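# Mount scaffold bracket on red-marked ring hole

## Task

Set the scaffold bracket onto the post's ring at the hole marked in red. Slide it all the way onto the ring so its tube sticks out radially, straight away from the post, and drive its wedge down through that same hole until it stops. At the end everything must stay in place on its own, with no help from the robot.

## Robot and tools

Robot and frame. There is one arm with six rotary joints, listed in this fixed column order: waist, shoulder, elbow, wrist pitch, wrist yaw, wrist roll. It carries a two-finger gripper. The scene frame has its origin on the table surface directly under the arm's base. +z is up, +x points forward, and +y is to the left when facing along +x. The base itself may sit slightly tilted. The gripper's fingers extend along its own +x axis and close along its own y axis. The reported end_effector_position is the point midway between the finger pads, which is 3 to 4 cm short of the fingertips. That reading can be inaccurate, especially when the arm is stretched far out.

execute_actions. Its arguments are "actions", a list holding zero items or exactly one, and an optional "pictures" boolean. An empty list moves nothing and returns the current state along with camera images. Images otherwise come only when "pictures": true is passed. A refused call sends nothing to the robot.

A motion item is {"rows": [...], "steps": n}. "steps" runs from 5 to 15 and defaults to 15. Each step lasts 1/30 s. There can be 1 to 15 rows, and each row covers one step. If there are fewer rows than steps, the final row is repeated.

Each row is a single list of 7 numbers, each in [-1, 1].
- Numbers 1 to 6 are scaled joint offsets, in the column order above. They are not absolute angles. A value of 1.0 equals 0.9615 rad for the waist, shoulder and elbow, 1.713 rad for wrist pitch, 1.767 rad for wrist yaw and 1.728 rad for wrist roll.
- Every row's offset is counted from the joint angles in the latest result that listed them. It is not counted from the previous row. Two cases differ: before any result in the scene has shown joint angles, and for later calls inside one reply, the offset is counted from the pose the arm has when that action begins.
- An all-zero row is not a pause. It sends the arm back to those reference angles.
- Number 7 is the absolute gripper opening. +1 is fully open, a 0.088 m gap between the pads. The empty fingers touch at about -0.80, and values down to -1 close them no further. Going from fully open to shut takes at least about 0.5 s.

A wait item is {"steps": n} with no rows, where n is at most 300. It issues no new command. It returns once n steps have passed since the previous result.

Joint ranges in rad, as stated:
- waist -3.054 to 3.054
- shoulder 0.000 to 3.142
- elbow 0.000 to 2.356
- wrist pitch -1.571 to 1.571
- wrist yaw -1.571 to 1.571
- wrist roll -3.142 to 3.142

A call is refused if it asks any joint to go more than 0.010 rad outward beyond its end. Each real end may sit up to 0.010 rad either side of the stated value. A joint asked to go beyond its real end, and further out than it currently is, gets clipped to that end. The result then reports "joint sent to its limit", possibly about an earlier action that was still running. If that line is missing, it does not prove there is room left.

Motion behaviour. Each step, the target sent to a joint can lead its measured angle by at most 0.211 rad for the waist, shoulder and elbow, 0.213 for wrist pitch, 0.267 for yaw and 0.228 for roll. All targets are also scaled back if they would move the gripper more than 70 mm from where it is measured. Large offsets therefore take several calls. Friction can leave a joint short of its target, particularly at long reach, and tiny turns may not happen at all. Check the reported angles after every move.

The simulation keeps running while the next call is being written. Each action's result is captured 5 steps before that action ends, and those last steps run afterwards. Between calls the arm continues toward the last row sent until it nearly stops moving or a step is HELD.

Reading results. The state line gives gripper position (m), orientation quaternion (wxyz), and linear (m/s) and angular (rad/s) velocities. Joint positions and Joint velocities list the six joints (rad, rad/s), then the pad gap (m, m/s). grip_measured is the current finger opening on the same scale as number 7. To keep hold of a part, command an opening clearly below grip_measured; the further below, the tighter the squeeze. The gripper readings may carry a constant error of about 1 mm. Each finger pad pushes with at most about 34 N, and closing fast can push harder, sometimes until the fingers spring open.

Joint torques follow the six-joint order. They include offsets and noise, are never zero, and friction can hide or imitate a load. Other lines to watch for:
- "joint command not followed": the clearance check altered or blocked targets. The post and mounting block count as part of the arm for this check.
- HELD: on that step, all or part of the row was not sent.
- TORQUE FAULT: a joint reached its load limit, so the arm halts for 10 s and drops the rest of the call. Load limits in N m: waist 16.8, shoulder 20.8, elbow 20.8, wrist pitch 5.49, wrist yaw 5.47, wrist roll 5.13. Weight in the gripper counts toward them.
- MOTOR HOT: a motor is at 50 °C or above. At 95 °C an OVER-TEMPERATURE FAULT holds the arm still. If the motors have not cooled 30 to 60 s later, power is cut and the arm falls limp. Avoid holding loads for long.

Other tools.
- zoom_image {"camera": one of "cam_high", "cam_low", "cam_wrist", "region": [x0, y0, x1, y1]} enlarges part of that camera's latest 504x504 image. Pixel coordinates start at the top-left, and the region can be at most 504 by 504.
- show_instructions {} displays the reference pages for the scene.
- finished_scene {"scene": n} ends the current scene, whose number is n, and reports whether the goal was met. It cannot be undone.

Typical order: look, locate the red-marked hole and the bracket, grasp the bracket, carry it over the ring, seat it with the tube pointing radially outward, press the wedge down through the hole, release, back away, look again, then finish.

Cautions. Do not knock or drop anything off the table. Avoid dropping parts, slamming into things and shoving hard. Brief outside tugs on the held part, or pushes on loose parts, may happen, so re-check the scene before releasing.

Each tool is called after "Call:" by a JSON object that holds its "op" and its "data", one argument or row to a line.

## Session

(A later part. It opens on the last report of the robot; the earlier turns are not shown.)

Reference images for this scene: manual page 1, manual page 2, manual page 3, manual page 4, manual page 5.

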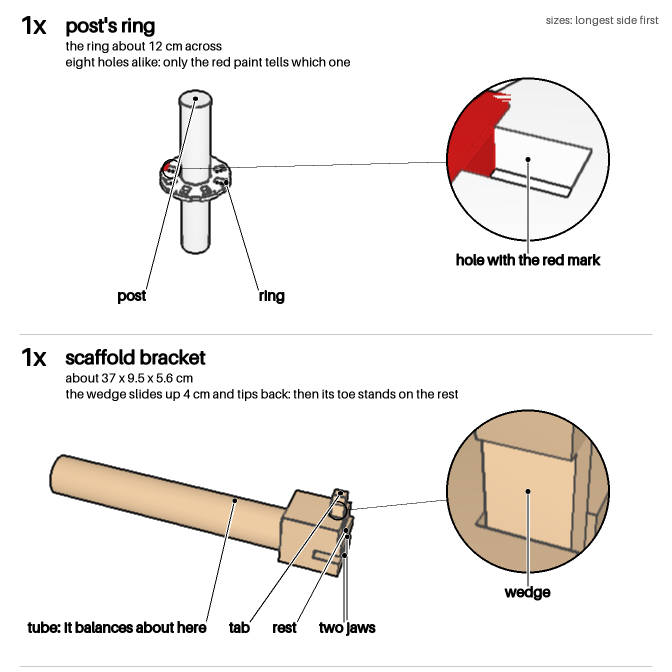

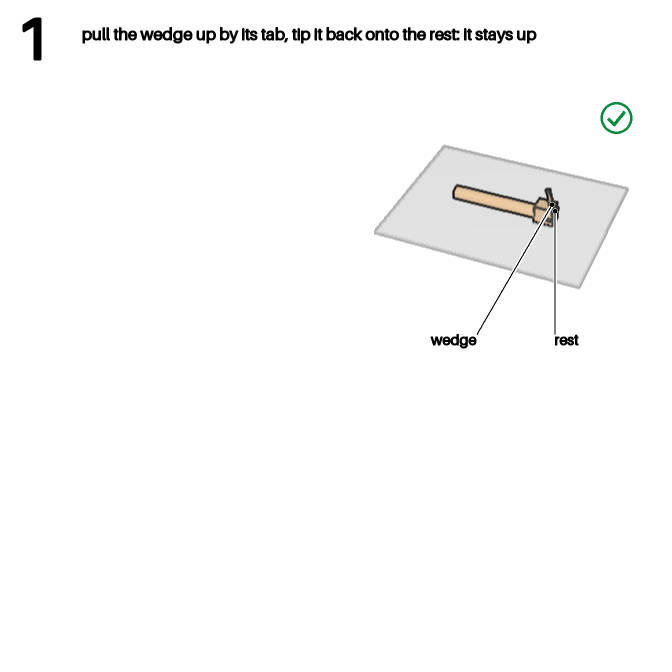

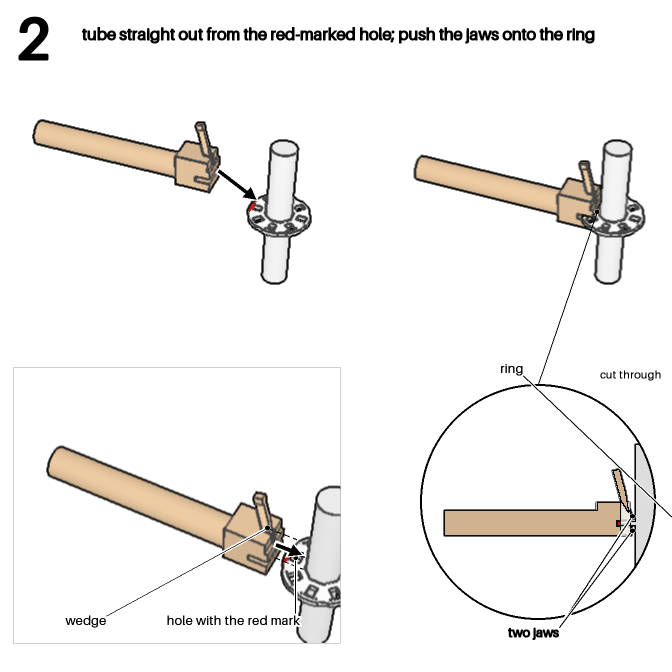

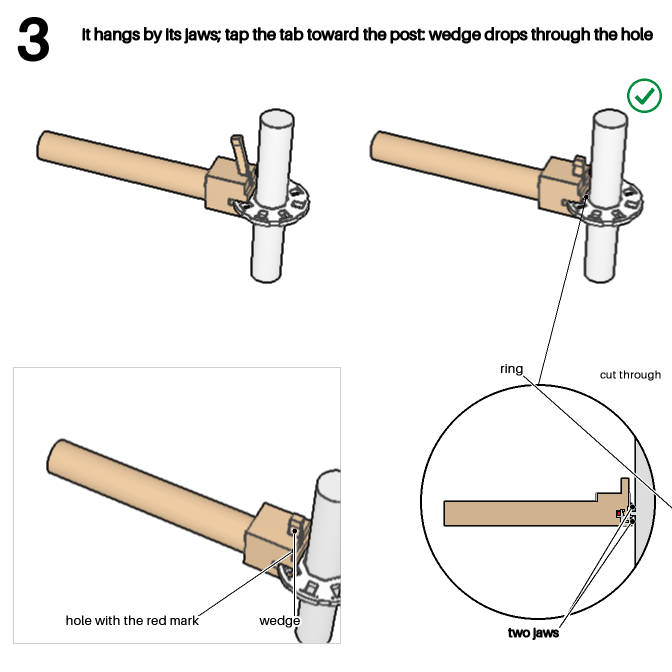

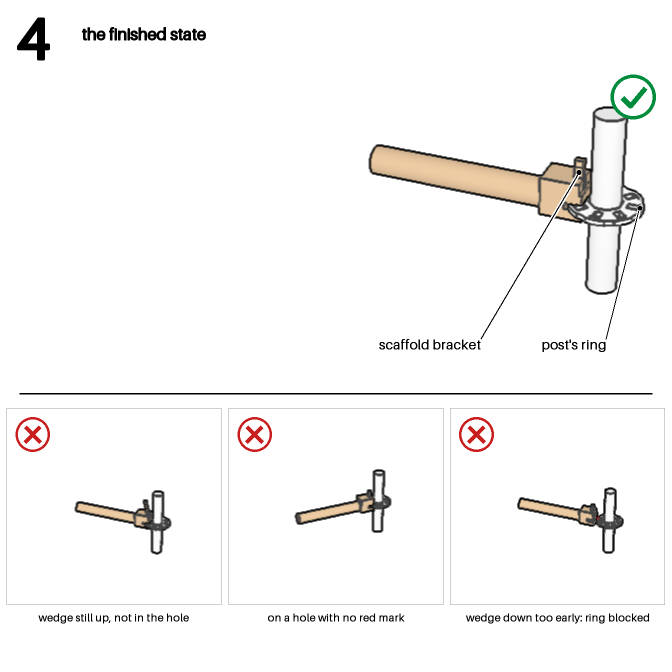

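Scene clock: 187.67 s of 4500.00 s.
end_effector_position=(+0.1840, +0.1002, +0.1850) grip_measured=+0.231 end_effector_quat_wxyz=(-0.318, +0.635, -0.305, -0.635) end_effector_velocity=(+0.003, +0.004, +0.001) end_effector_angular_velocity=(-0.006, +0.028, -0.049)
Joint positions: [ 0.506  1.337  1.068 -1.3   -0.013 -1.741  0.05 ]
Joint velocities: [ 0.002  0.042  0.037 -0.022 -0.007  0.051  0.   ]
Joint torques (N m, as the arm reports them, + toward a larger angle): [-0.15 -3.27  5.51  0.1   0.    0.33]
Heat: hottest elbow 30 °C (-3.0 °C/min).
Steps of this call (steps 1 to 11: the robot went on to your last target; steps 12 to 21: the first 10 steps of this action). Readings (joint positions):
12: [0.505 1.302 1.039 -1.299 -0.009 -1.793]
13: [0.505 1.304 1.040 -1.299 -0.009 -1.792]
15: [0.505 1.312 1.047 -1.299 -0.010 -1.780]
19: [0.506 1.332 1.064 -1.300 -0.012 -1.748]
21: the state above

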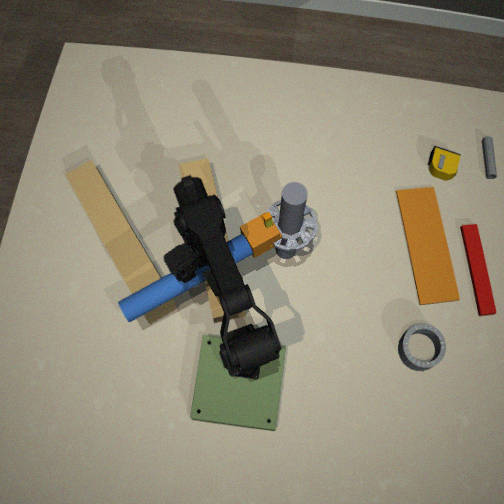

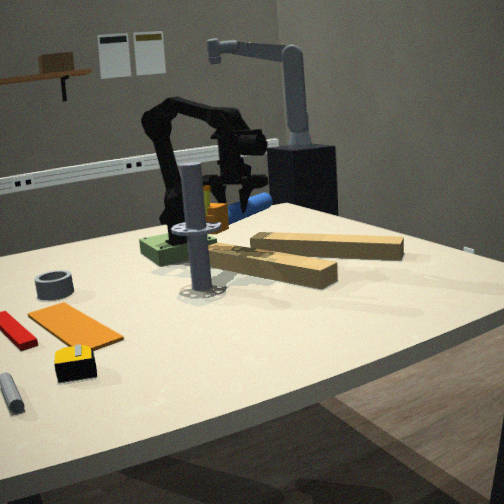

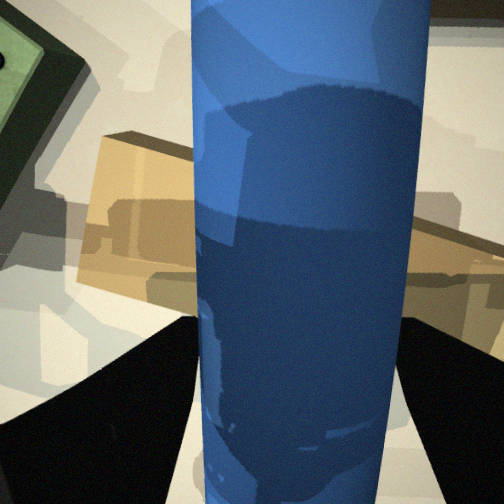

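Call:
{"op": "execute_actions", "data": {
  "actions": [
    {"rows":[[0,0.01,0.01,-0.001,0,0.01,-0.9],[0,0.015,0.014,-0.002,0,0.02,-0.9],[0,0.02,0.018,-0.002,0,0.03,-0.9],[0,0.025,0.022,-0.003,0,0.04,-0.9],[0,0.03,0.026,-0.003,0,0.05,-0.9],[0,0.03,0.026,-0.004,0,0.06,-0.9]],"steps":15}
  ],
  "pictures": true
}}

Call:
{"op": "zoom_image", "data": {
  "camera": "cam_low",
  "region": [150, 150, 290, 270]
}}

Call:
{"op": "zoom_image", "data": {
  "camera": "cam_high",
  "region": [220, 170, 340, 280]
}}

Scene clock: 188.27 s of 4500.00 s.
end_effector_position=(+0.1900, +0.1042, +0.1849) grip_measured=+0.230 end_effector_quat_wxyz=(-0.341, +0.624, -0.326, -0.623) end_effector_velocity=(+0.001, +0.001, -0.000) end_effector_angular_velocity=(+0.001, +0.015, -0.024)
Joint positions: [ 0.509  1.362  1.086 -1.29  -0.012 -1.668  0.05 ]
Joint velocities: [-0.002  0.017  0.012 -0.007 -0.007  0.022  0.   ]
Joint torques (N m, as the arm reports them, + toward a larger angle): [-0.49 -4.32  5.05 -0.68 -0.17  0.73]
Heat: hottest elbow 30 °C (-3.0 °C/min).
Steps of this call (steps 1 to 5: the last 5 steps of your previous action; steps 6 to 8: the robot went on to your last target; steps 9 to 18: the first 10 steps of this action). Readings (joint positions):
9: [0.506 1.340 1.071 -1.300 -0.013 -1.735]
10: [0.506 1.341 1.071 -1.299 -0.013 -1.734]
12: [0.507 1.346 1.074 -1.296 -0.012 -1.717]
16: [0.509 1.360 1.085 -1.290 -0.012 -1.672]
18: the state above

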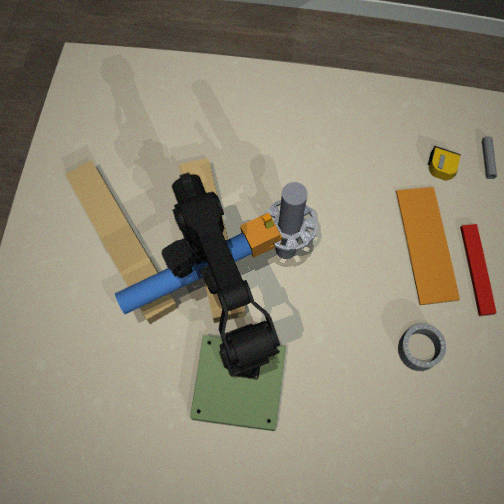

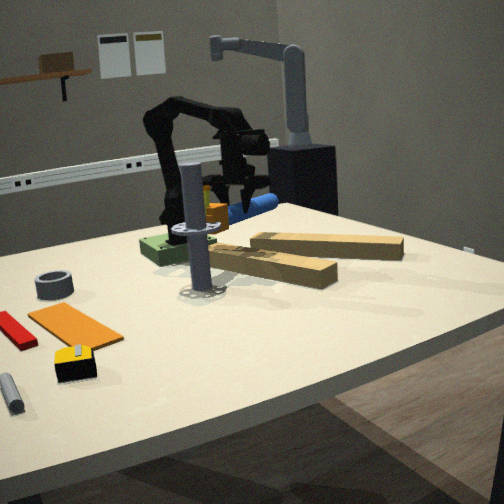

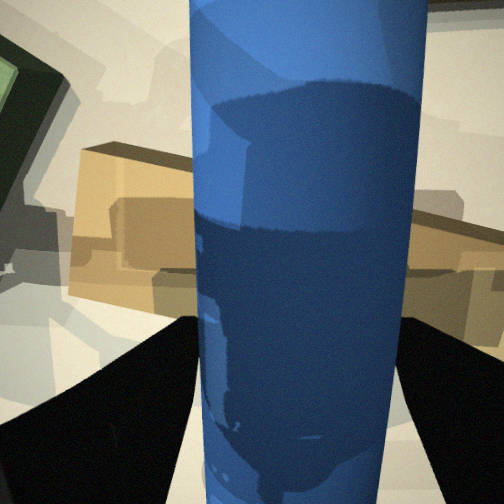

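Region (150, 150, 290, 270) of cam_low's 504x504 image, scaled by 3.600, with more detail than that image has; it fills the top 432 rows of this view, and the rest is white.

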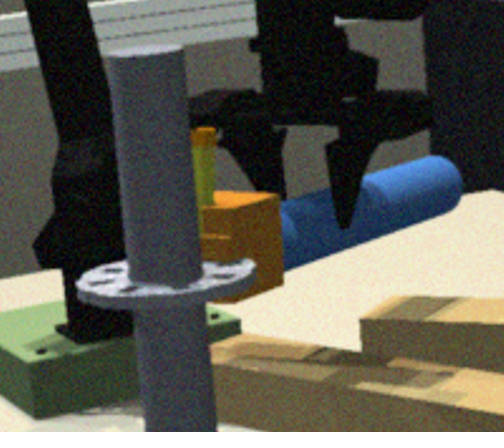

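Region (220, 170, 340, 280) of cam_high's 504x504 image, scaled by 4.200, with more detail than that image has; it fills the top 462 rows of this view, and the rest is white.

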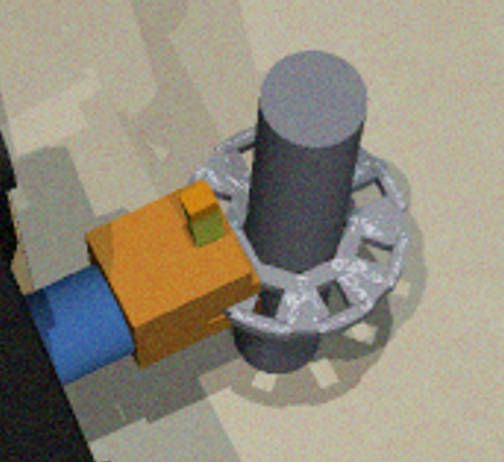

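Call:
{"op": "execute_actions", "data": {
  "actions": [
    {"rows":[[-0.006,0,0,0,0,0.03,-0.9],[-0.01,0,0,0,0,0.03,-0.9],[-0.014,0,0,0,0,0.03,-0.9],[-0.018,0,0,0,0,0.028,-0.9],[-0.022,0,0,0,0,0.026,-0.9],[-0.026,0,0,0,0,0.024,-0.9]],"steps":15}
  ],
  "pictures": true
}}

Call:
{"op": "zoom_image", "data": {
  "camera": "cam_low",
  "region": [150, 150, 290, 270]
}}

Call:
{"op": "zoom_image", "data": {
  "camera": "cam_high",
  "region": [220, 170, 340, 280]
}}

Scene clock: 188.93 s of 4500.00 s.
end_effector_position=(+0.1912, +0.1048, +0.1849) grip_measured=+0.231 end_effector_quat_wxyz=(-0.348, +0.620, -0.330, -0.621) end_effector_velocity=(-0.003, +0.001, -0.001) end_effector_angular_velocity=(+0.014, +0.021, -0.014)
Joint positions: [ 0.506  1.364  1.088 -1.286 -0.017 -1.652  0.05 ]
Joint velocities: [-0.007  0.002 -0.002 -0.007 -0.022  0.007 -0.   ]
Joint torques (N m, as the arm reports them, + toward a larger angle): [-2.15 -4.88  4.39  0.19  0.09  0.8 ]
Heat: hottest elbow 30 °C (-3.0 °C/min).
Steps of this call (steps 1 to 5: the last 5 steps of your previous action; steps 6 to 10: the robot went on to your last target; steps 11 to 20: the first 10 steps of this action). Readings (joint positions):
11: [0.510 1.364 1.088 -1.288 -0.012 -1.655]
12: [0.510 1.364 1.088 -1.288 -0.012 -1.653]
14: [0.510 1.364 1.088 -1.287 -0.012 -1.653]
18: [0.506 1.364 1.088 -1.286 -0.016 -1.652]
20: the state above

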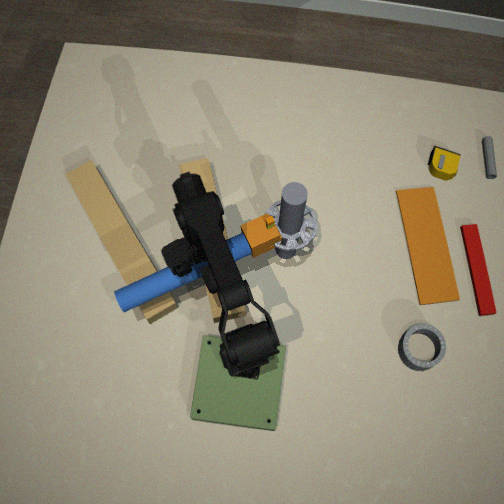

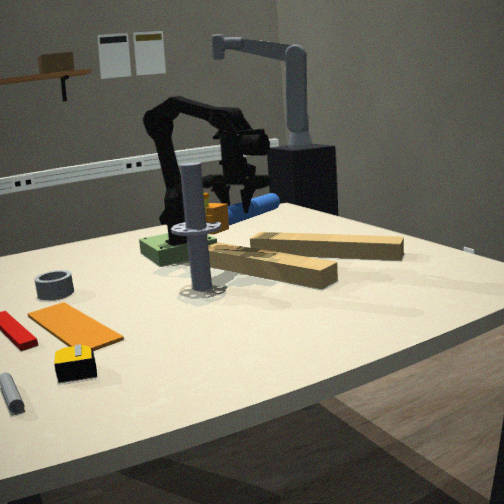

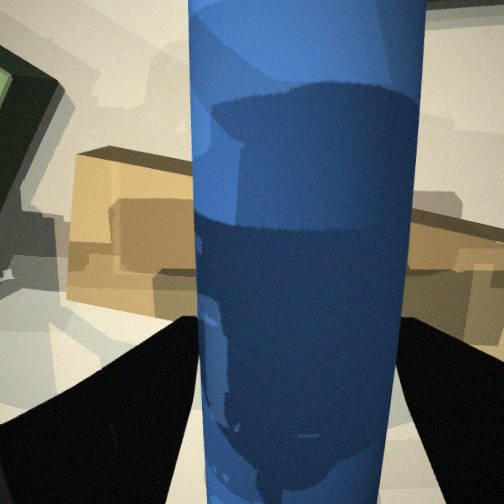

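Region (150, 150, 290, 270) of cam_low's 504x504 image, scaled by 3.600, with more detail than that image has; it fills the top 432 rows of this view, and the rest is white.

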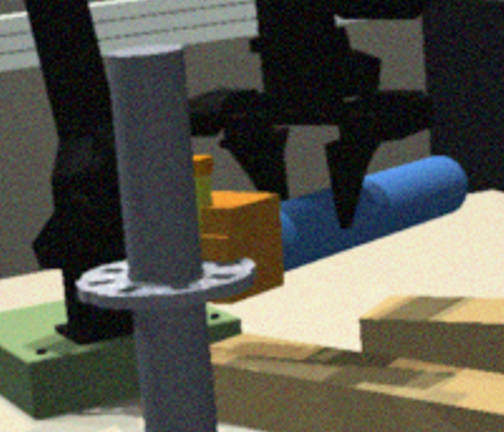

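Region (220, 170, 340, 280) of cam_high's 504x504 image, scaled by 4.200, with more detail than that image has; it fills the top 462 rows of this view, and the rest is white.

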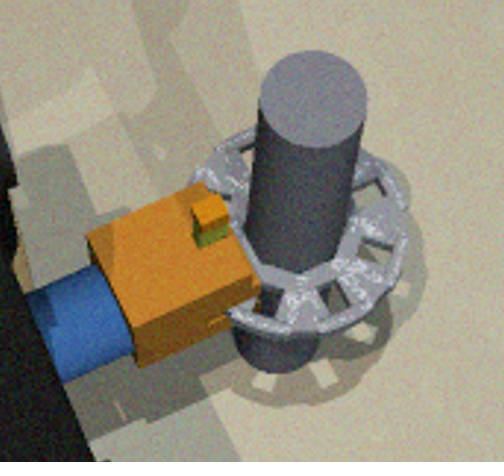

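Call:
{"op": "execute_actions", "data": {
  "actions": [
    {"rows":[[0,0,0,0,0,-0.008,-0.9]],"steps":15}
  ],
  "pictures": true
}}

Call:
{"op": "zoom_image", "data": {
  "camera": "cam_low",
  "region": [150, 150, 290, 270]
}}

Scene clock: 189.43 s of 4500.00 s.
end_effector_position=(+0.1913, +0.1047, +0.1850) grip_measured=+0.231 end_effector_quat_wxyz=(-0.348, +0.620, -0.329, -0.621) end_effector_velocity=(-0.001, -0.000, +0.001) end_effector_angular_velocity=(+0.005, +0.005, +0.005)
Joint positions: [ 0.505  1.364  1.088 -1.286 -0.018 -1.654  0.05 ]
Joint velocities: [-0.002 -0.002  0.002 -0.007 -0.007 -0.007 -0.   ]
Joint torques (N m, as the arm reports them, + toward a larger angle): [ 0.05 -4.62  4.6   0.48 -0.12 -0.39]
Heat: hottest elbow 30 °C (-3.0 °C/min).
Steps of this call (steps 1 to 5: the last 5 steps of your previous action; steps 6 to 15: the first 10 steps of this action). Readings (joint positions):
6: [0.505 1.364 1.088 -1.286 -0.018 -1.652]
7: [0.505 1.364 1.088 -1.286 -0.018 -1.652]
9: [0.505 1.364 1.088 -1.286 -0.018 -1.653]
13: [0.505 1.364 1.088 -1.286 -0.018 -1.653]
15: the state above

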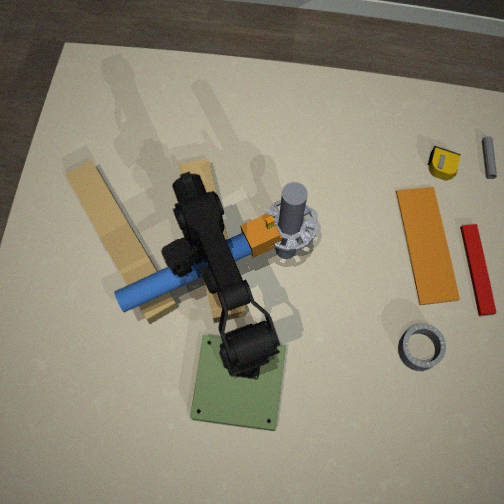

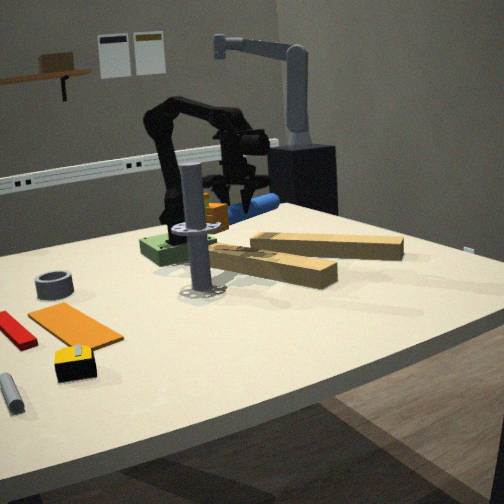

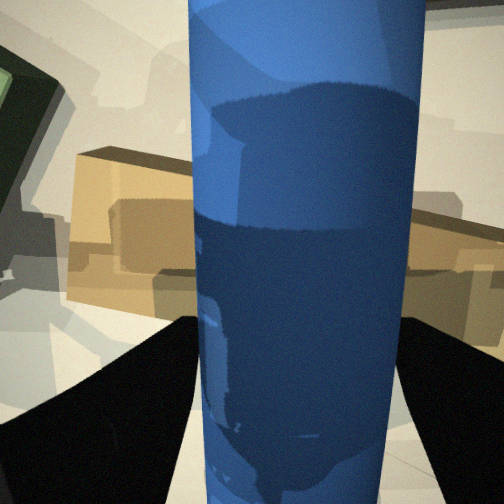

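Region (150, 150, 290, 270) of cam_low's 504x504 image, scaled by 3.600, with more detail than that image has; it fills the top 432 rows of this view, and the rest is white.

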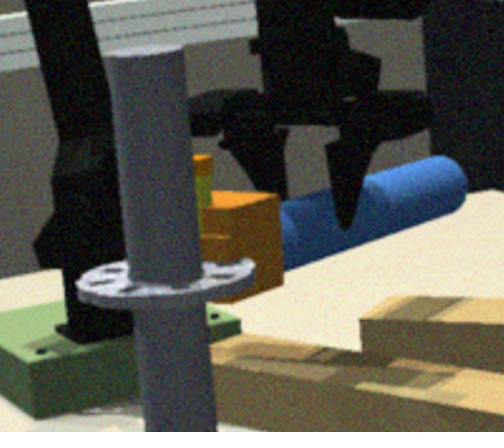

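Call:
{"op": "execute_actions", "data": {
  "actions": [
    {"rows":[[0,0,0,0,0,0,-0.5],[0,0,0,0,0,0,0],[0,0,0,0,0,0,0.3],[0,0,0,0,0,0,0.5],[0,0,0,0,0,0,0.7],[0,0,0,0,0,0,1],[0,0,0,0,0,0,1],[0,0,0,0,0,0,1],[0,0,0,0,0,0,1],[0,0,0.1,-0.04,0,0,1],[0,0,0.22,-0.08,0,0,1],[0,-0.01,0.33,-0.09,0,0,1],[-0.02,-0.03,0.33,-0.09,0.1,-0.05,1]],"steps":15}
  ]
}}

Call:
{"op": "execute_actions", "data": {
  "actions": [
    {"steps":10}
  ]
}}

Scene clock: 190.43 s of 4500.00 s.
end_effector_position=(+0.1911, +0.1046, +0.1877) grip_measured=+0.281 end_effector_quat_wxyz=(-0.348, +0.620, -0.330, -0.622) end_effector_velocity=(-0.047, -0.027, +0.119) end_effector_angular_velocity=(-0.172, +0.309, +0.004)
Joint positions: [ 0.505  1.365  1.1   -1.299 -0.018 -1.655  0.053]
Joint velocities: [-0.002  0.085  0.545 -0.813  0.007 -0.007  0.111]
Joint torques (N m, as the arm reports them, + toward a larger angle): [-0.06 -5.16  7.63  0.29 -0.17  0.02]
Heat: hottest elbow 30 °C (-3.0 °C/min).
Steps of this call (steps 1 to 5: the last 5 steps of your previous action; steps 6 to 15: the robot went on to your last target; steps 16 to 20: nothing new was sent; steps 21 to 30: the first 10 steps of this action). Readings (joint positions):
21: [0.505 1.364 1.088 -1.286 -0.018 -1.655]
22: [0.505 1.364 1.088 -1.286 -0.018 -1.655]
24: [0.505 1.364 1.088 -1.286 -0.018 -1.655]
28: [0.505 1.364 1.088 -1.286 -0.018 -1.655]
30: the state above

Scene clock: 190.77 s of 4500.00 s.
end_effector_position=(+0.2224, +0.0890, +0.2759) grip_measured=+1.000 end_effector_quat_wxyz=(-0.355, +0.711, -0.289, -0.535) end_effector_velocity=(+0.011, -0.012, -0.008) end_effector_angular_velocity=(-0.119, +0.005, +0.021)
Joint positions: [ 0.488  1.327  1.399 -1.432  0.146 -1.733  0.088]
Joint velocities: [-0.007  0.046  0.002 -0.007  0.095 -0.051  0.   ]
Joint torques (N m, as the arm reports them, + toward a larger angle): [-0.29 -3.66  5.02  0.56  0.14 -0.06]
Heat: hottest elbow 30 °C (-3.0 °C/min).
Kept back: nothing.
Steps of this call (steps 1 to 5: the last 5 steps of your previous action; steps 6 to 10: the robot went on to your last target). Readings (joint positions):
1: [0.505 1.371 1.134 -1.339 -0.018 -1.655]
2: [0.505 1.374 1.184 -1.373 -0.018 -1.655]
4: [0.501 1.364 1.294 -1.395 0.064 -1.693]
8: [0.488 1.328 1.394 -1.429 0.136 -1.728]
10: the state above

Call:
{"op": "execute_actions", "data": {
  "actions": [
    {"rows":[[-0.02,-0.02,0.01,0,0.06,-0.02,0.5],[-0.03,-0.03,0.01,0.005,0.12,-0.045,0],[-0.045,-0.035,0.01,0.01,0.18,-0.07,-0.5],[-0.06,-0.035,0.01,0.01,0.24,-0.09,-1],[-0.071,-0.035,0.01,0.01,0.285,-0.108,-1]],"steps":15}
  ]
}}

Call:
{"op": "execute_actions", "data": {
  "actions": [
    {"steps":10}
  ],
  "pictures": true
}}

Call:
{"op": "zoom_image", "data": {
  "camera": "cam_low",
  "region": [150, 120, 290, 250]
}}

Scene clock: 191.43 s of 4500.00 s.
end_effector_position=(+0.2464, +0.0113, +0.3095) grip_measured=-0.150 end_effector_quat_wxyz=(-0.217, +0.817, -0.374, -0.382) end_effector_velocity=(+0.012, -0.041, +0.029) end_effector_angular_velocity=(-0.336, -0.090, +0.003)
Joint positions: [ 0.423  1.297  1.402 -1.419  0.616 -1.906  0.032]
Joint velocities: [-0.007 -0.002 -0.002  0.022  0.33  -0.125 -0.176]
Joint torques (N m, as the arm reports them, + toward a larger angle): [-0.16 -4.54  5.17  1.14  0.44 -0.09]
Heat: hottest elbow 30 °C (-3.0 °C/min).
Steps of this call (steps 1 to 10: the robot went on to your last target; steps 11 to 20: the first 10 steps of this action). Readings (joint positions):
11: [0.488 1.330 1.399 -1.437 0.173 -1.744]
12: [0.484 1.326 1.399 -1.437 0.220 -1.761]
14: [0.466 1.315 1.399 -1.427 0.364 -1.815]
18: [0.426 1.298 1.402 -1.421 0.584 -1.894]
20: the state above

Scene clock: 191.77 s of 4500.00 s.
end_effector_position=(+0.2474, +0.0078, +0.3121) grip_measured=-0.785 end_effector_quat_wxyz=(-0.206, +0.822, -0.379, -0.373) end_effector_velocity=(+0.002, -0.003, +0.001) end_effector_angular_velocity=(-0.022, -0.007, -0.003)
Joint positions: [ 0.423  1.297  1.402 -1.418  0.646 -1.917  0.001]
Joint velocities: [-0.002  0.002 -0.002  0.007  0.022 -0.007 -0.   ]
Joint torques (N m, as the arm reports them, + toward a larger angle): [-0.32 -4.5   5.14  1.13  0.48 -0.08]
Heat: hottest elbow 30 °C (-3.0 °C/min).
Kept back: nothing.
Steps of this call (steps 1 to 5: the last 5 steps of your previous action; steps 6 to 10: the robot went on to your last target). Readings (joint positions):
1: [0.423 1.297 1.402 -1.419 0.626 -1.910]
2: [0.423 1.297 1.402 -1.419 0.632 -1.912]
4: [0.423 1.297 1.402 -1.419 0.640 -1.915]
8: [0.423 1.297 1.402 -1.418 0.645 -1.917]
10: the state above

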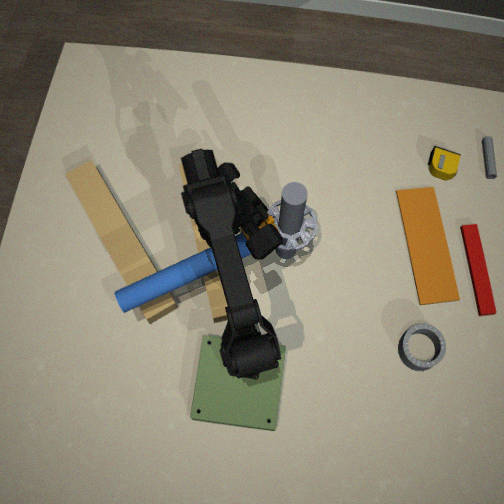

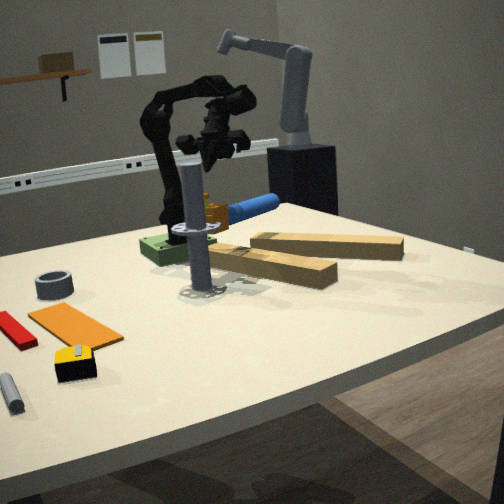

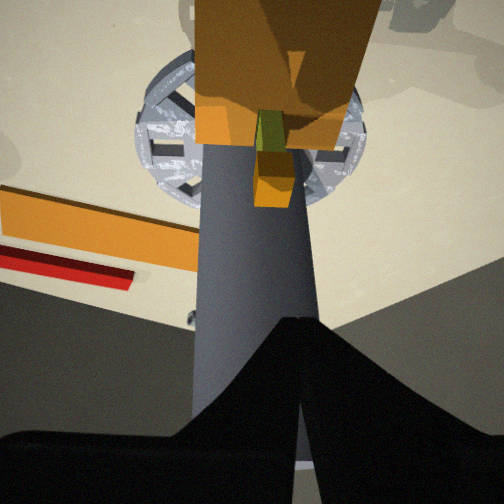

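Region (150, 120, 290, 250) of cam_low's 504x504 image, scaled by 3.600, with more detail than that image has; it fills the top 468 rows of this view, and the rest is white.

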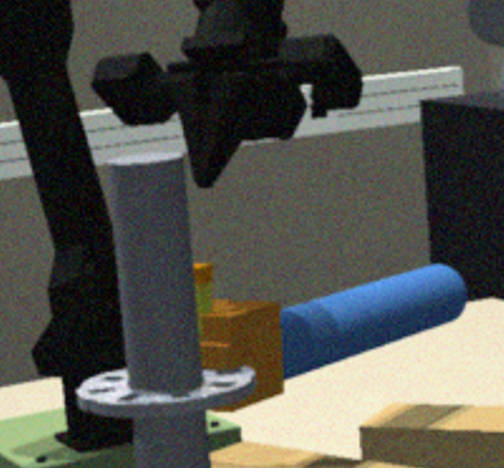

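Call:
{"op": "execute_actions", "data": {
  "actions": [
    {"rows":[[0.005,-0.04,-0.02,0.004,0,0,-1],[0.005,-0.04,-0.02,0.004,0,0,-1],[0.005,-0.04,-0.02,0.004,0,0,-1],[0.005,-0.05,-0.06,0.025,0,0,-1],[0.005,-0.06,-0.1,0.045,0,0,-1],[0.005,-0.07,-0.14,0.065,0,0,-1],[0.005,-0.08,-0.18,0.085,0,0,-1],[0.005,-0.09,-0.22,0.10,0,0,-1],[0.005,-0.095,-0.24,0.11,0,0,-1]],"steps":15}
  ]
}}

Call:
{"op": "execute_actions", "data": {
  "actions": [
    {"steps":8}
  ],
  "pictures": true
}}

Call:
{"op": "zoom_image", "data": {
  "camera": "cam_low",
  "region": [150, 120, 290, 250]
}}

Scene clock: 192.80 s of 4500.00 s.
end_effector_position=(+0.2445, +0.0070, +0.2851) grip_measured=-0.785 end_effector_quat_wxyz=(-0.221, +0.828, -0.370, -0.359) end_effector_velocity=(-0.027, -0.010, -0.199) end_effector_angular_velocity=(-0.141, +0.340, +0.010)
Joint positions: [ 0.425  1.22   1.229 -1.274  0.647 -1.917  0.001]
Joint velocities: [ 0.002 -0.042 -0.75   0.344 -0.007 -0.007 -0.   ]
Joint torques (N m, as the arm reports them, + toward a larger angle): [ 0.19 -4.85  4.82  1.45  0.3  -0.01]
Heat: hottest elbow 30 °C (-3.0 °C/min).
Steps of this call (steps 1 to 21: the robot went on to your last target; steps 22 to 31: the first 10 steps of this action). Readings (joint positions):
22: [0.423 1.292 1.401 -1.416 0.647 -1.918]
23: [0.423 1.287 1.398 -1.414 0.647 -1.918]
25: [0.424 1.272 1.389 -1.407 0.647 -1.917]
29: [0.424 1.229 1.290 -1.313 0.647 -1.917]
31: the state above

Scene clock: 193.07 s of 4500.00 s.
end_effector_position=(+0.2448, +0.0071, +0.2751) grip_measured=-0.785 end_effector_quat_wxyz=(-0.221, +0.828, -0.370, -0.358) end_effector_velocity=(-0.005, -0.003, +0.005) end_effector_angular_velocity=(+0.019, -0.021, -0.011)
Joint positions: [ 0.425  1.211  1.182 -1.235  0.647 -1.918  0.001]
Joint velocities: [-0.007 -0.032 -0.002 -0.007 -0.007  0.007 -0.001]
Joint torques (N m, as the arm reports them, + toward a larger angle): [ 0.23 -4.12  3.97  1.21  0.3   0.  ]
Heat: hottest elbow 30 °C (-3.0 °C/min).
Kept back: nothing.
Steps of this call (steps 1 to 5: the last 5 steps of your previous action; steps 6 to 8: the robot went on to your last target). Readings (joint positions):
1: [0.425 1.219 1.209 -1.263 0.647 -1.917]
2: [0.425 1.219 1.195 -1.254 0.647 -1.918]
4: [0.425 1.218 1.184 -1.242 0.647 -1.918]
8: the state above

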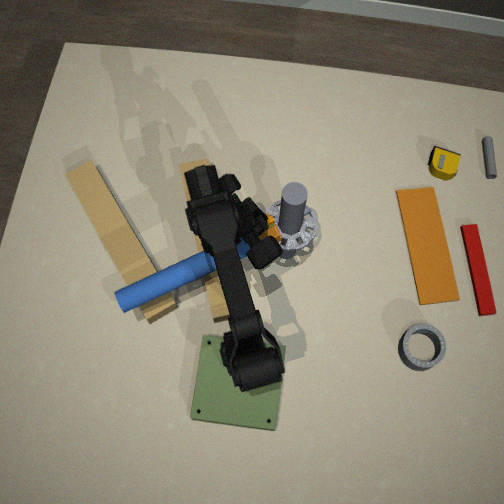

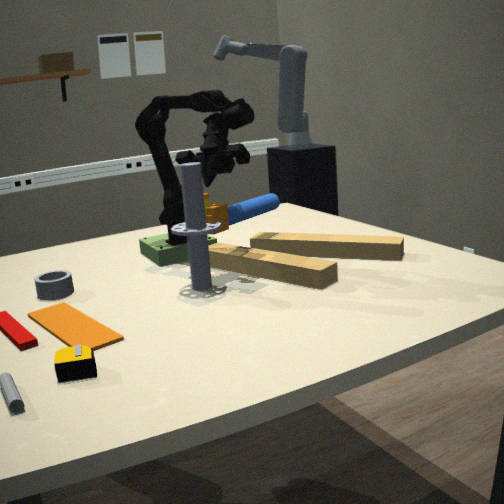

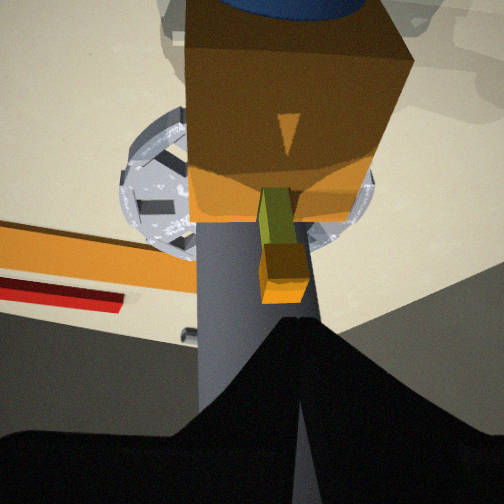

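Region (150, 120, 290, 250) of cam_low's 504x504 image, scaled by 3.600, with more detail than that image has; it fills the top 468 rows of this view, and the rest is white.

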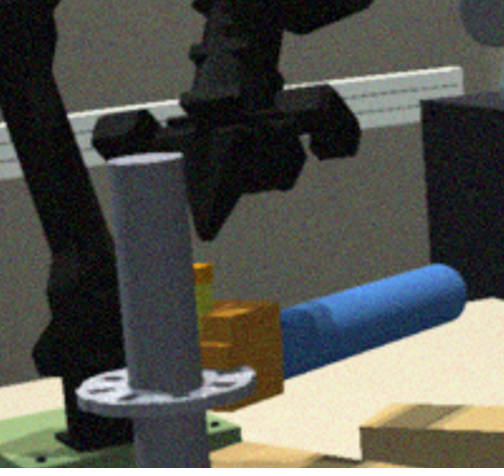

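Call:
{"op": "execute_actions", "data": {
  "actions": [
    {"rows":[[0,-0.005,-0.03,0.012,0,0,-1],[0,-0.01,-0.05,0.024,0,0,-1],[0,-0.015,-0.07,0.034,0,0,-1],[0,-0.02,-0.09,0.044,0,0,-1],[0,-0.025,-0.11,0.054,0,0,-1],[0,-0.03,-0.13,0.062,0,0,-1],[0,-0.035,-0.15,0.068,0,0,-1]],"steps":15}
  ],
  "pictures": true
}}

Call:
{"op": "zoom_image", "data": {
  "camera": "cam_low",
  "region": [150, 120, 290, 250]
}}

Scene clock: 193.70 s of 4500.00 s.
end_effector_position=(+0.2454, +0.0069, +0.2541) grip_measured=-0.785 end_effector_quat_wxyz=(-0.227, +0.833, -0.366, -0.348) end_effector_velocity=(-0.009, -0.005, -0.010) end_effector_angular_velocity=(+0.028, -0.061, +0.012)
Joint positions: [ 0.428  1.179  1.069 -1.128  0.656 -1.918  0.001]
Joint velocities: [-0.007 -0.1   -0.115  0.095 -0.007 -0.022  0.   ]
Joint torques (N m, as the arm reports them, + toward a larger angle): [-0.32 -3.14  3.04  1.04 -0.04  0.03]
Heat: hottest elbow 30 °C (-3.0 °C/min).
Steps of this call (steps 1 to 9: the robot went on to your last target; steps 10 to 19: the first 10 steps of this action). Readings (joint positions):
10: [0.425 1.210 1.178 -1.229 0.647 -1.918]
11: [0.425 1.208 1.171 -1.219 0.647 -1.917]
13: [0.425 1.202 1.146 -1.194 0.647 -1.917]
17: [0.427 1.189 1.080 -1.140 0.655 -1.918]
19: the state above

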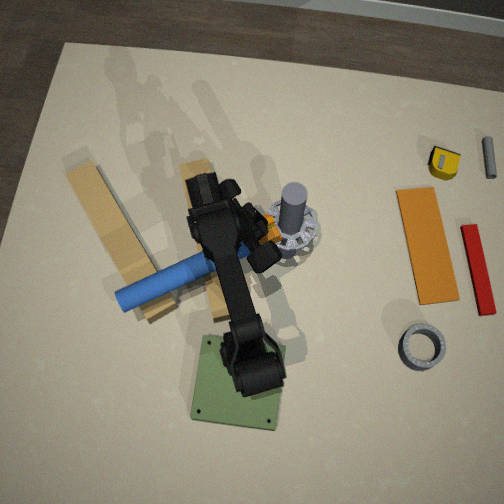

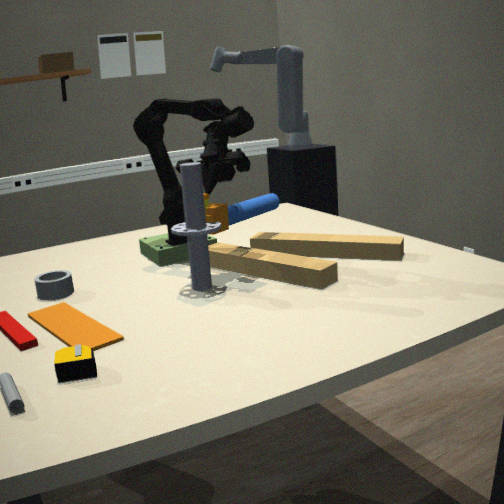

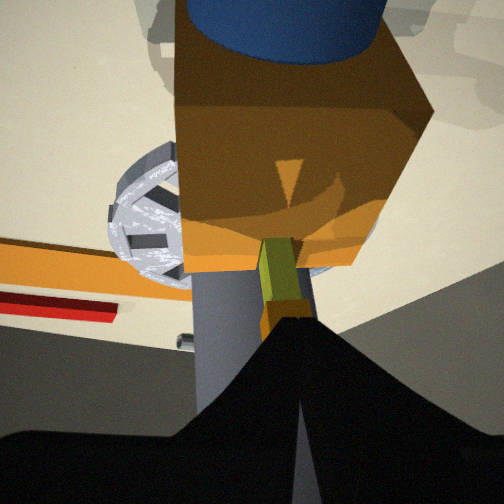

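Region (150, 120, 290, 250) of cam_low's 504x504 image, scaled by 3.600, with more detail than that image has; it fills the top 468 rows of this view, and the rest is white.

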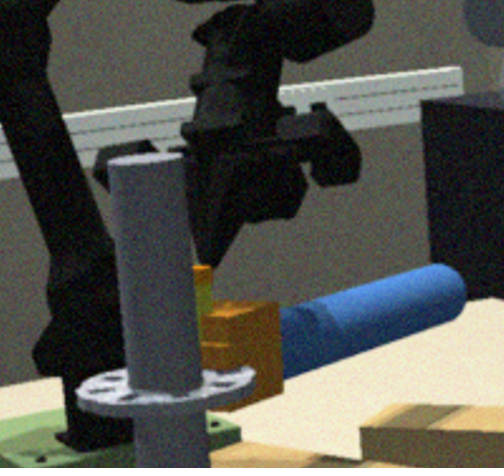

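Contact. Press further.

Call:
{"op": "execute_actions", "data": {
  "actions": [
    {"rows":[[0,-0.005,-0.02,0.01,-0.004,0,-1],[0,-0.008,-0.035,0.018,-0.004,0,-1],[0,-0.011,-0.05,0.026,-0.004,0,-1],[0,-0.014,-0.065,0.034,-0.004,0,-1],[0,-0.017,-0.08,0.042,-0.004,0,-1],[0,-0.02,-0.09,0.048,-0.004,0,-1]],"steps":15}
  ],
  "pictures": true
}}

Call:
{"op": "zoom_image", "data": {
  "camera": "cam_low",
  "region": [150, 120, 290, 250]
}}

Scene clock: 194.20 s of 4500.00 s.
end_effector_position=(+0.2460, +0.0063, +0.2508) grip_measured=-0.785 end_effector_quat_wxyz=(-0.241, +0.840, -0.359, -0.328) end_effector_velocity=(-0.004, -0.001, -0.004) end_effector_angular_velocity=(+0.015, -0.023, +0.006)
Joint positions: [ 0.43   1.143  1.018 -1.063  0.667 -1.918  0.001]
Joint velocities: [-0.002 -0.042 -0.046  0.037 -0.007 -0.007  0.   ]
Joint torques (N m, as the arm reports them, + toward a larger angle): [-0.28 -1.02  2.25  1.95 -0.45 -0.01]
Heat: hottest elbow 30 °C (-2.0 °C/min).
Steps of this call (steps 1 to 5: the last 5 steps of your previous action; steps 6 to 15: the first 10 steps of this action). Readings (joint positions):
6: [0.428 1.172 1.063 -1.120 0.656 -1.919]
7: [0.428 1.171 1.061 -1.118 0.656 -1.919]
9: [0.428 1.163 1.051 -1.105 0.657 -1.918]
13: [0.430 1.146 1.022 -1.068 0.666 -1.918]
15: the state above

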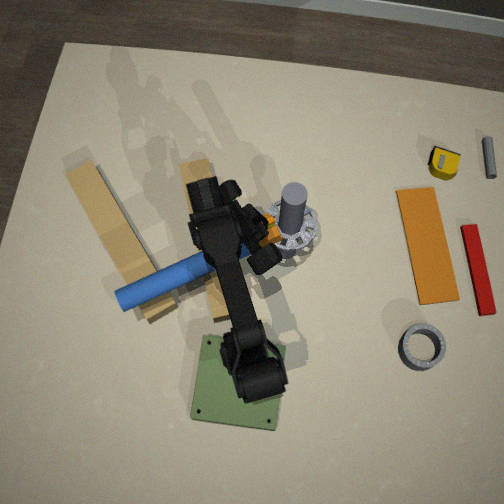

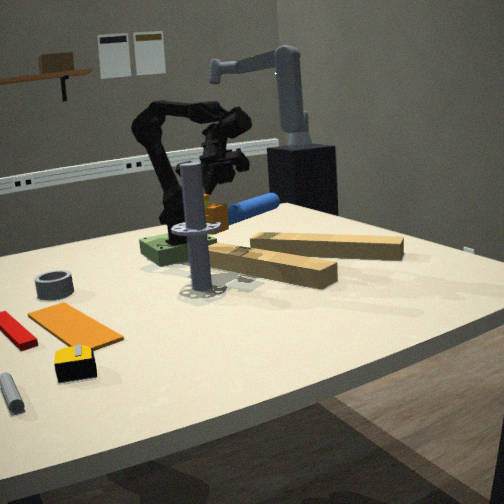

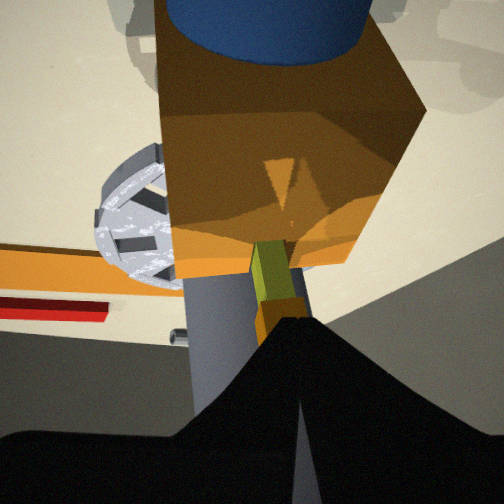

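Region (150, 120, 290, 250) of cam_low's 504x504 image, scaled by 3.600, with more detail than that image has; it fills the top 468 rows of this view, and the rest is white.

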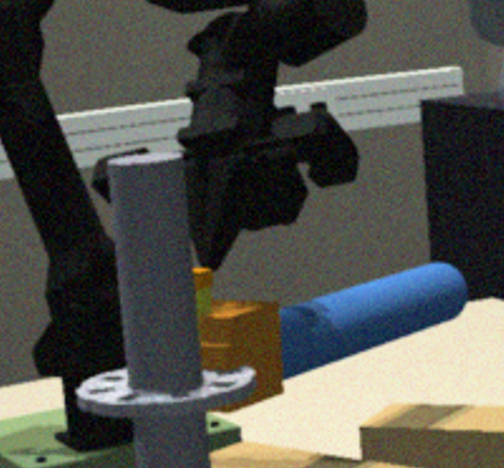

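Call:
{"op": "execute_actions", "data": {
  "actions": [
    {"rows":[[0,0.01,0.03,-0.01,0,0,-1],[0,0.02,0.07,-0.04,0,0,-1],[0,0.03,0.12,-0.08,0,0,-1],[0,0.04,0.17,-0.12,0,0,-1],[0,0.05,0.22,-0.15,0,0,-1],[0.03,0.06,0.27,-0.18,0,0,-1],[0.06,0.07,0.32,-0.21,0,0,-1],[0.1,0.08,0.36,-0.23,-0.05,0,-1]],"steps":15}
  ]
}}

Call:
{"op": "execute_actions", "data": {
  "actions": [
    {"steps":12}
  ],
  "pictures": true
}}

Call:
{"op": "zoom_image", "data": {
  "camera": "cam_low",
  "region": [150, 120, 290, 250]
}}

Call:
{"op": "zoom_image", "data": {
  "camera": "cam_high",
  "region": [100, 150, 340, 340]
}}

Scene clock: 195.03 s of 4500.00 s.
end_effector_position=(+0.2281, +0.0222, +0.3045) grip_measured=-0.785 end_effector_quat_wxyz=(-0.208, +0.835, -0.334, -0.384) end_effector_velocity=(-0.054, +0.127, +0.148) end_effector_angular_velocity=(+0.386, +0.024, +0.527)
Joint positions: [ 0.5    1.203  1.316 -1.397  0.613 -1.918  0.001]
Joint velocities: [ 0.422  0.007  0.725 -0.564 -0.374  0.007  0.   ]
Joint torques (N m, as the arm reports them, + toward a larger angle): [-0.55 -1.7   3.82  0.36  0.17 -0.01]
Heat: hottest elbow 30 °C (-2.0 °C/min).
Steps of this call (steps 1 to 5: the last 5 steps of your previous action; steps 6 to 15: the robot went on to your last target; steps 16 to 25: the first 10 steps of this action). Readings (joint positions):
16: [0.430 1.139 1.019 -1.060 0.667 -1.918]
17: [0.430 1.142 1.030 -1.074 0.664 -1.918]
19: [0.430 1.163 1.079 -1.152 0.662 -1.919]
23: [0.461 1.198 1.248 -1.345 0.652 -1.919]
25: the state above

Scene clock: 195.43 s of 4500.00 s.
end_effector_position=(+0.2221, +0.0291, +0.3080) grip_measured=-0.785 end_effector_quat_wxyz=(-0.200, +0.832, -0.322, -0.406) end_effector_velocity=(-0.002, -0.002, +0.005) end_effector_angular_velocity=(-0.011, +0.001, +0.006)
Joint positions: [ 0.524  1.216  1.356 -1.453  0.582 -1.918  0.001]
Joint velocities: [ 0.002 -0.002  0.017 -0.022  0.007 -0.007 -0.   ]
Joint torques (N m, as the arm reports them, + toward a larger angle): [ 0.28 -2.94  5.29  0.72  0.14 -0.01]
Heat: hottest elbow 30 °C (-2.0 °C/min).
Kept back: nothing.
Steps of this call (steps 1 to 5: the last 5 steps of your previous action; steps 6 to 12: the robot went on to your last target). Readings (joint positions):
1: [0.510 1.203 1.334 -1.415 0.603 -1.918]
2: [0.516 1.203 1.344 -1.428 0.597 -1.918]
4: [0.520 1.207 1.352 -1.442 0.589 -1.918]
8: [0.523 1.215 1.354 -1.451 0.583 -1.918]
12: the state above

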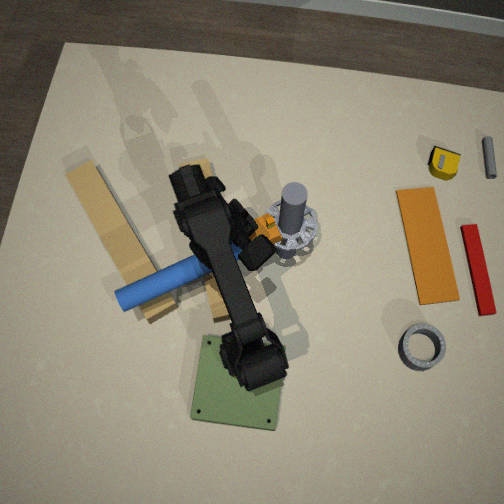

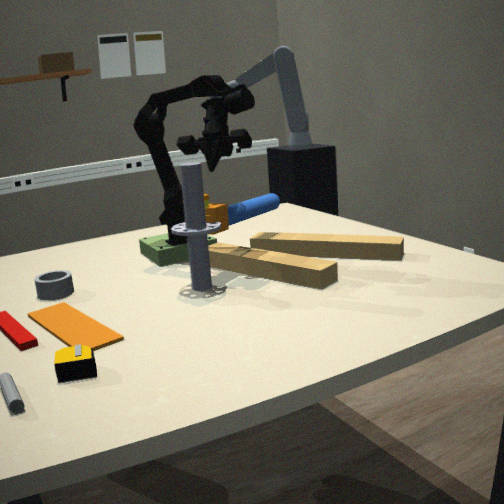

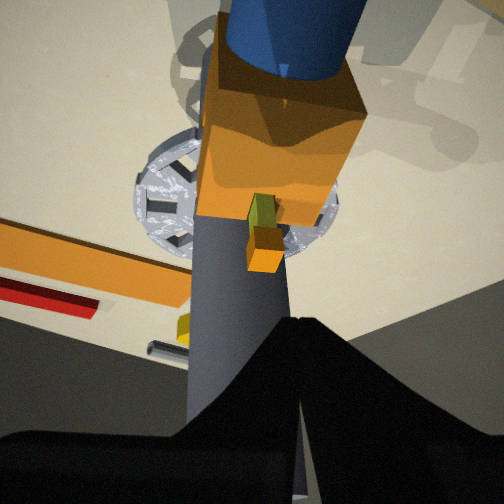

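Region (150, 120, 290, 250) of cam_low's 504x504 image, scaled by 3.600, with more detail than that image has; it fills the top 468 rows of this view, and the rest is white.

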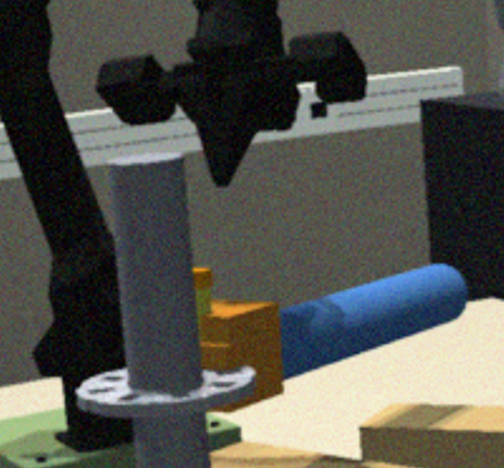

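Region (100, 150, 340, 340) of cam_high's 504x504 image, scaled by 2.100, with more detail than that image has; it fills the top 399 rows of this view, and the rest is white.

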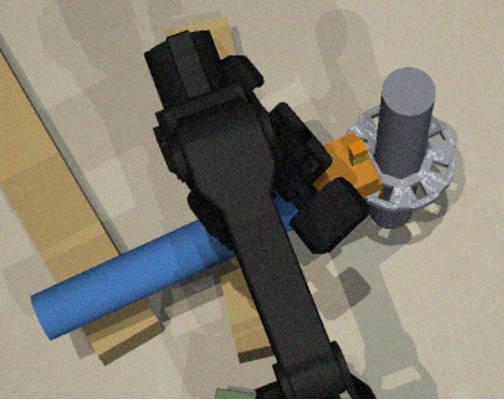

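Call:
{"op": "finished_scene", "data": {
  "scene": 2
}}

The scene is finished: the task was done.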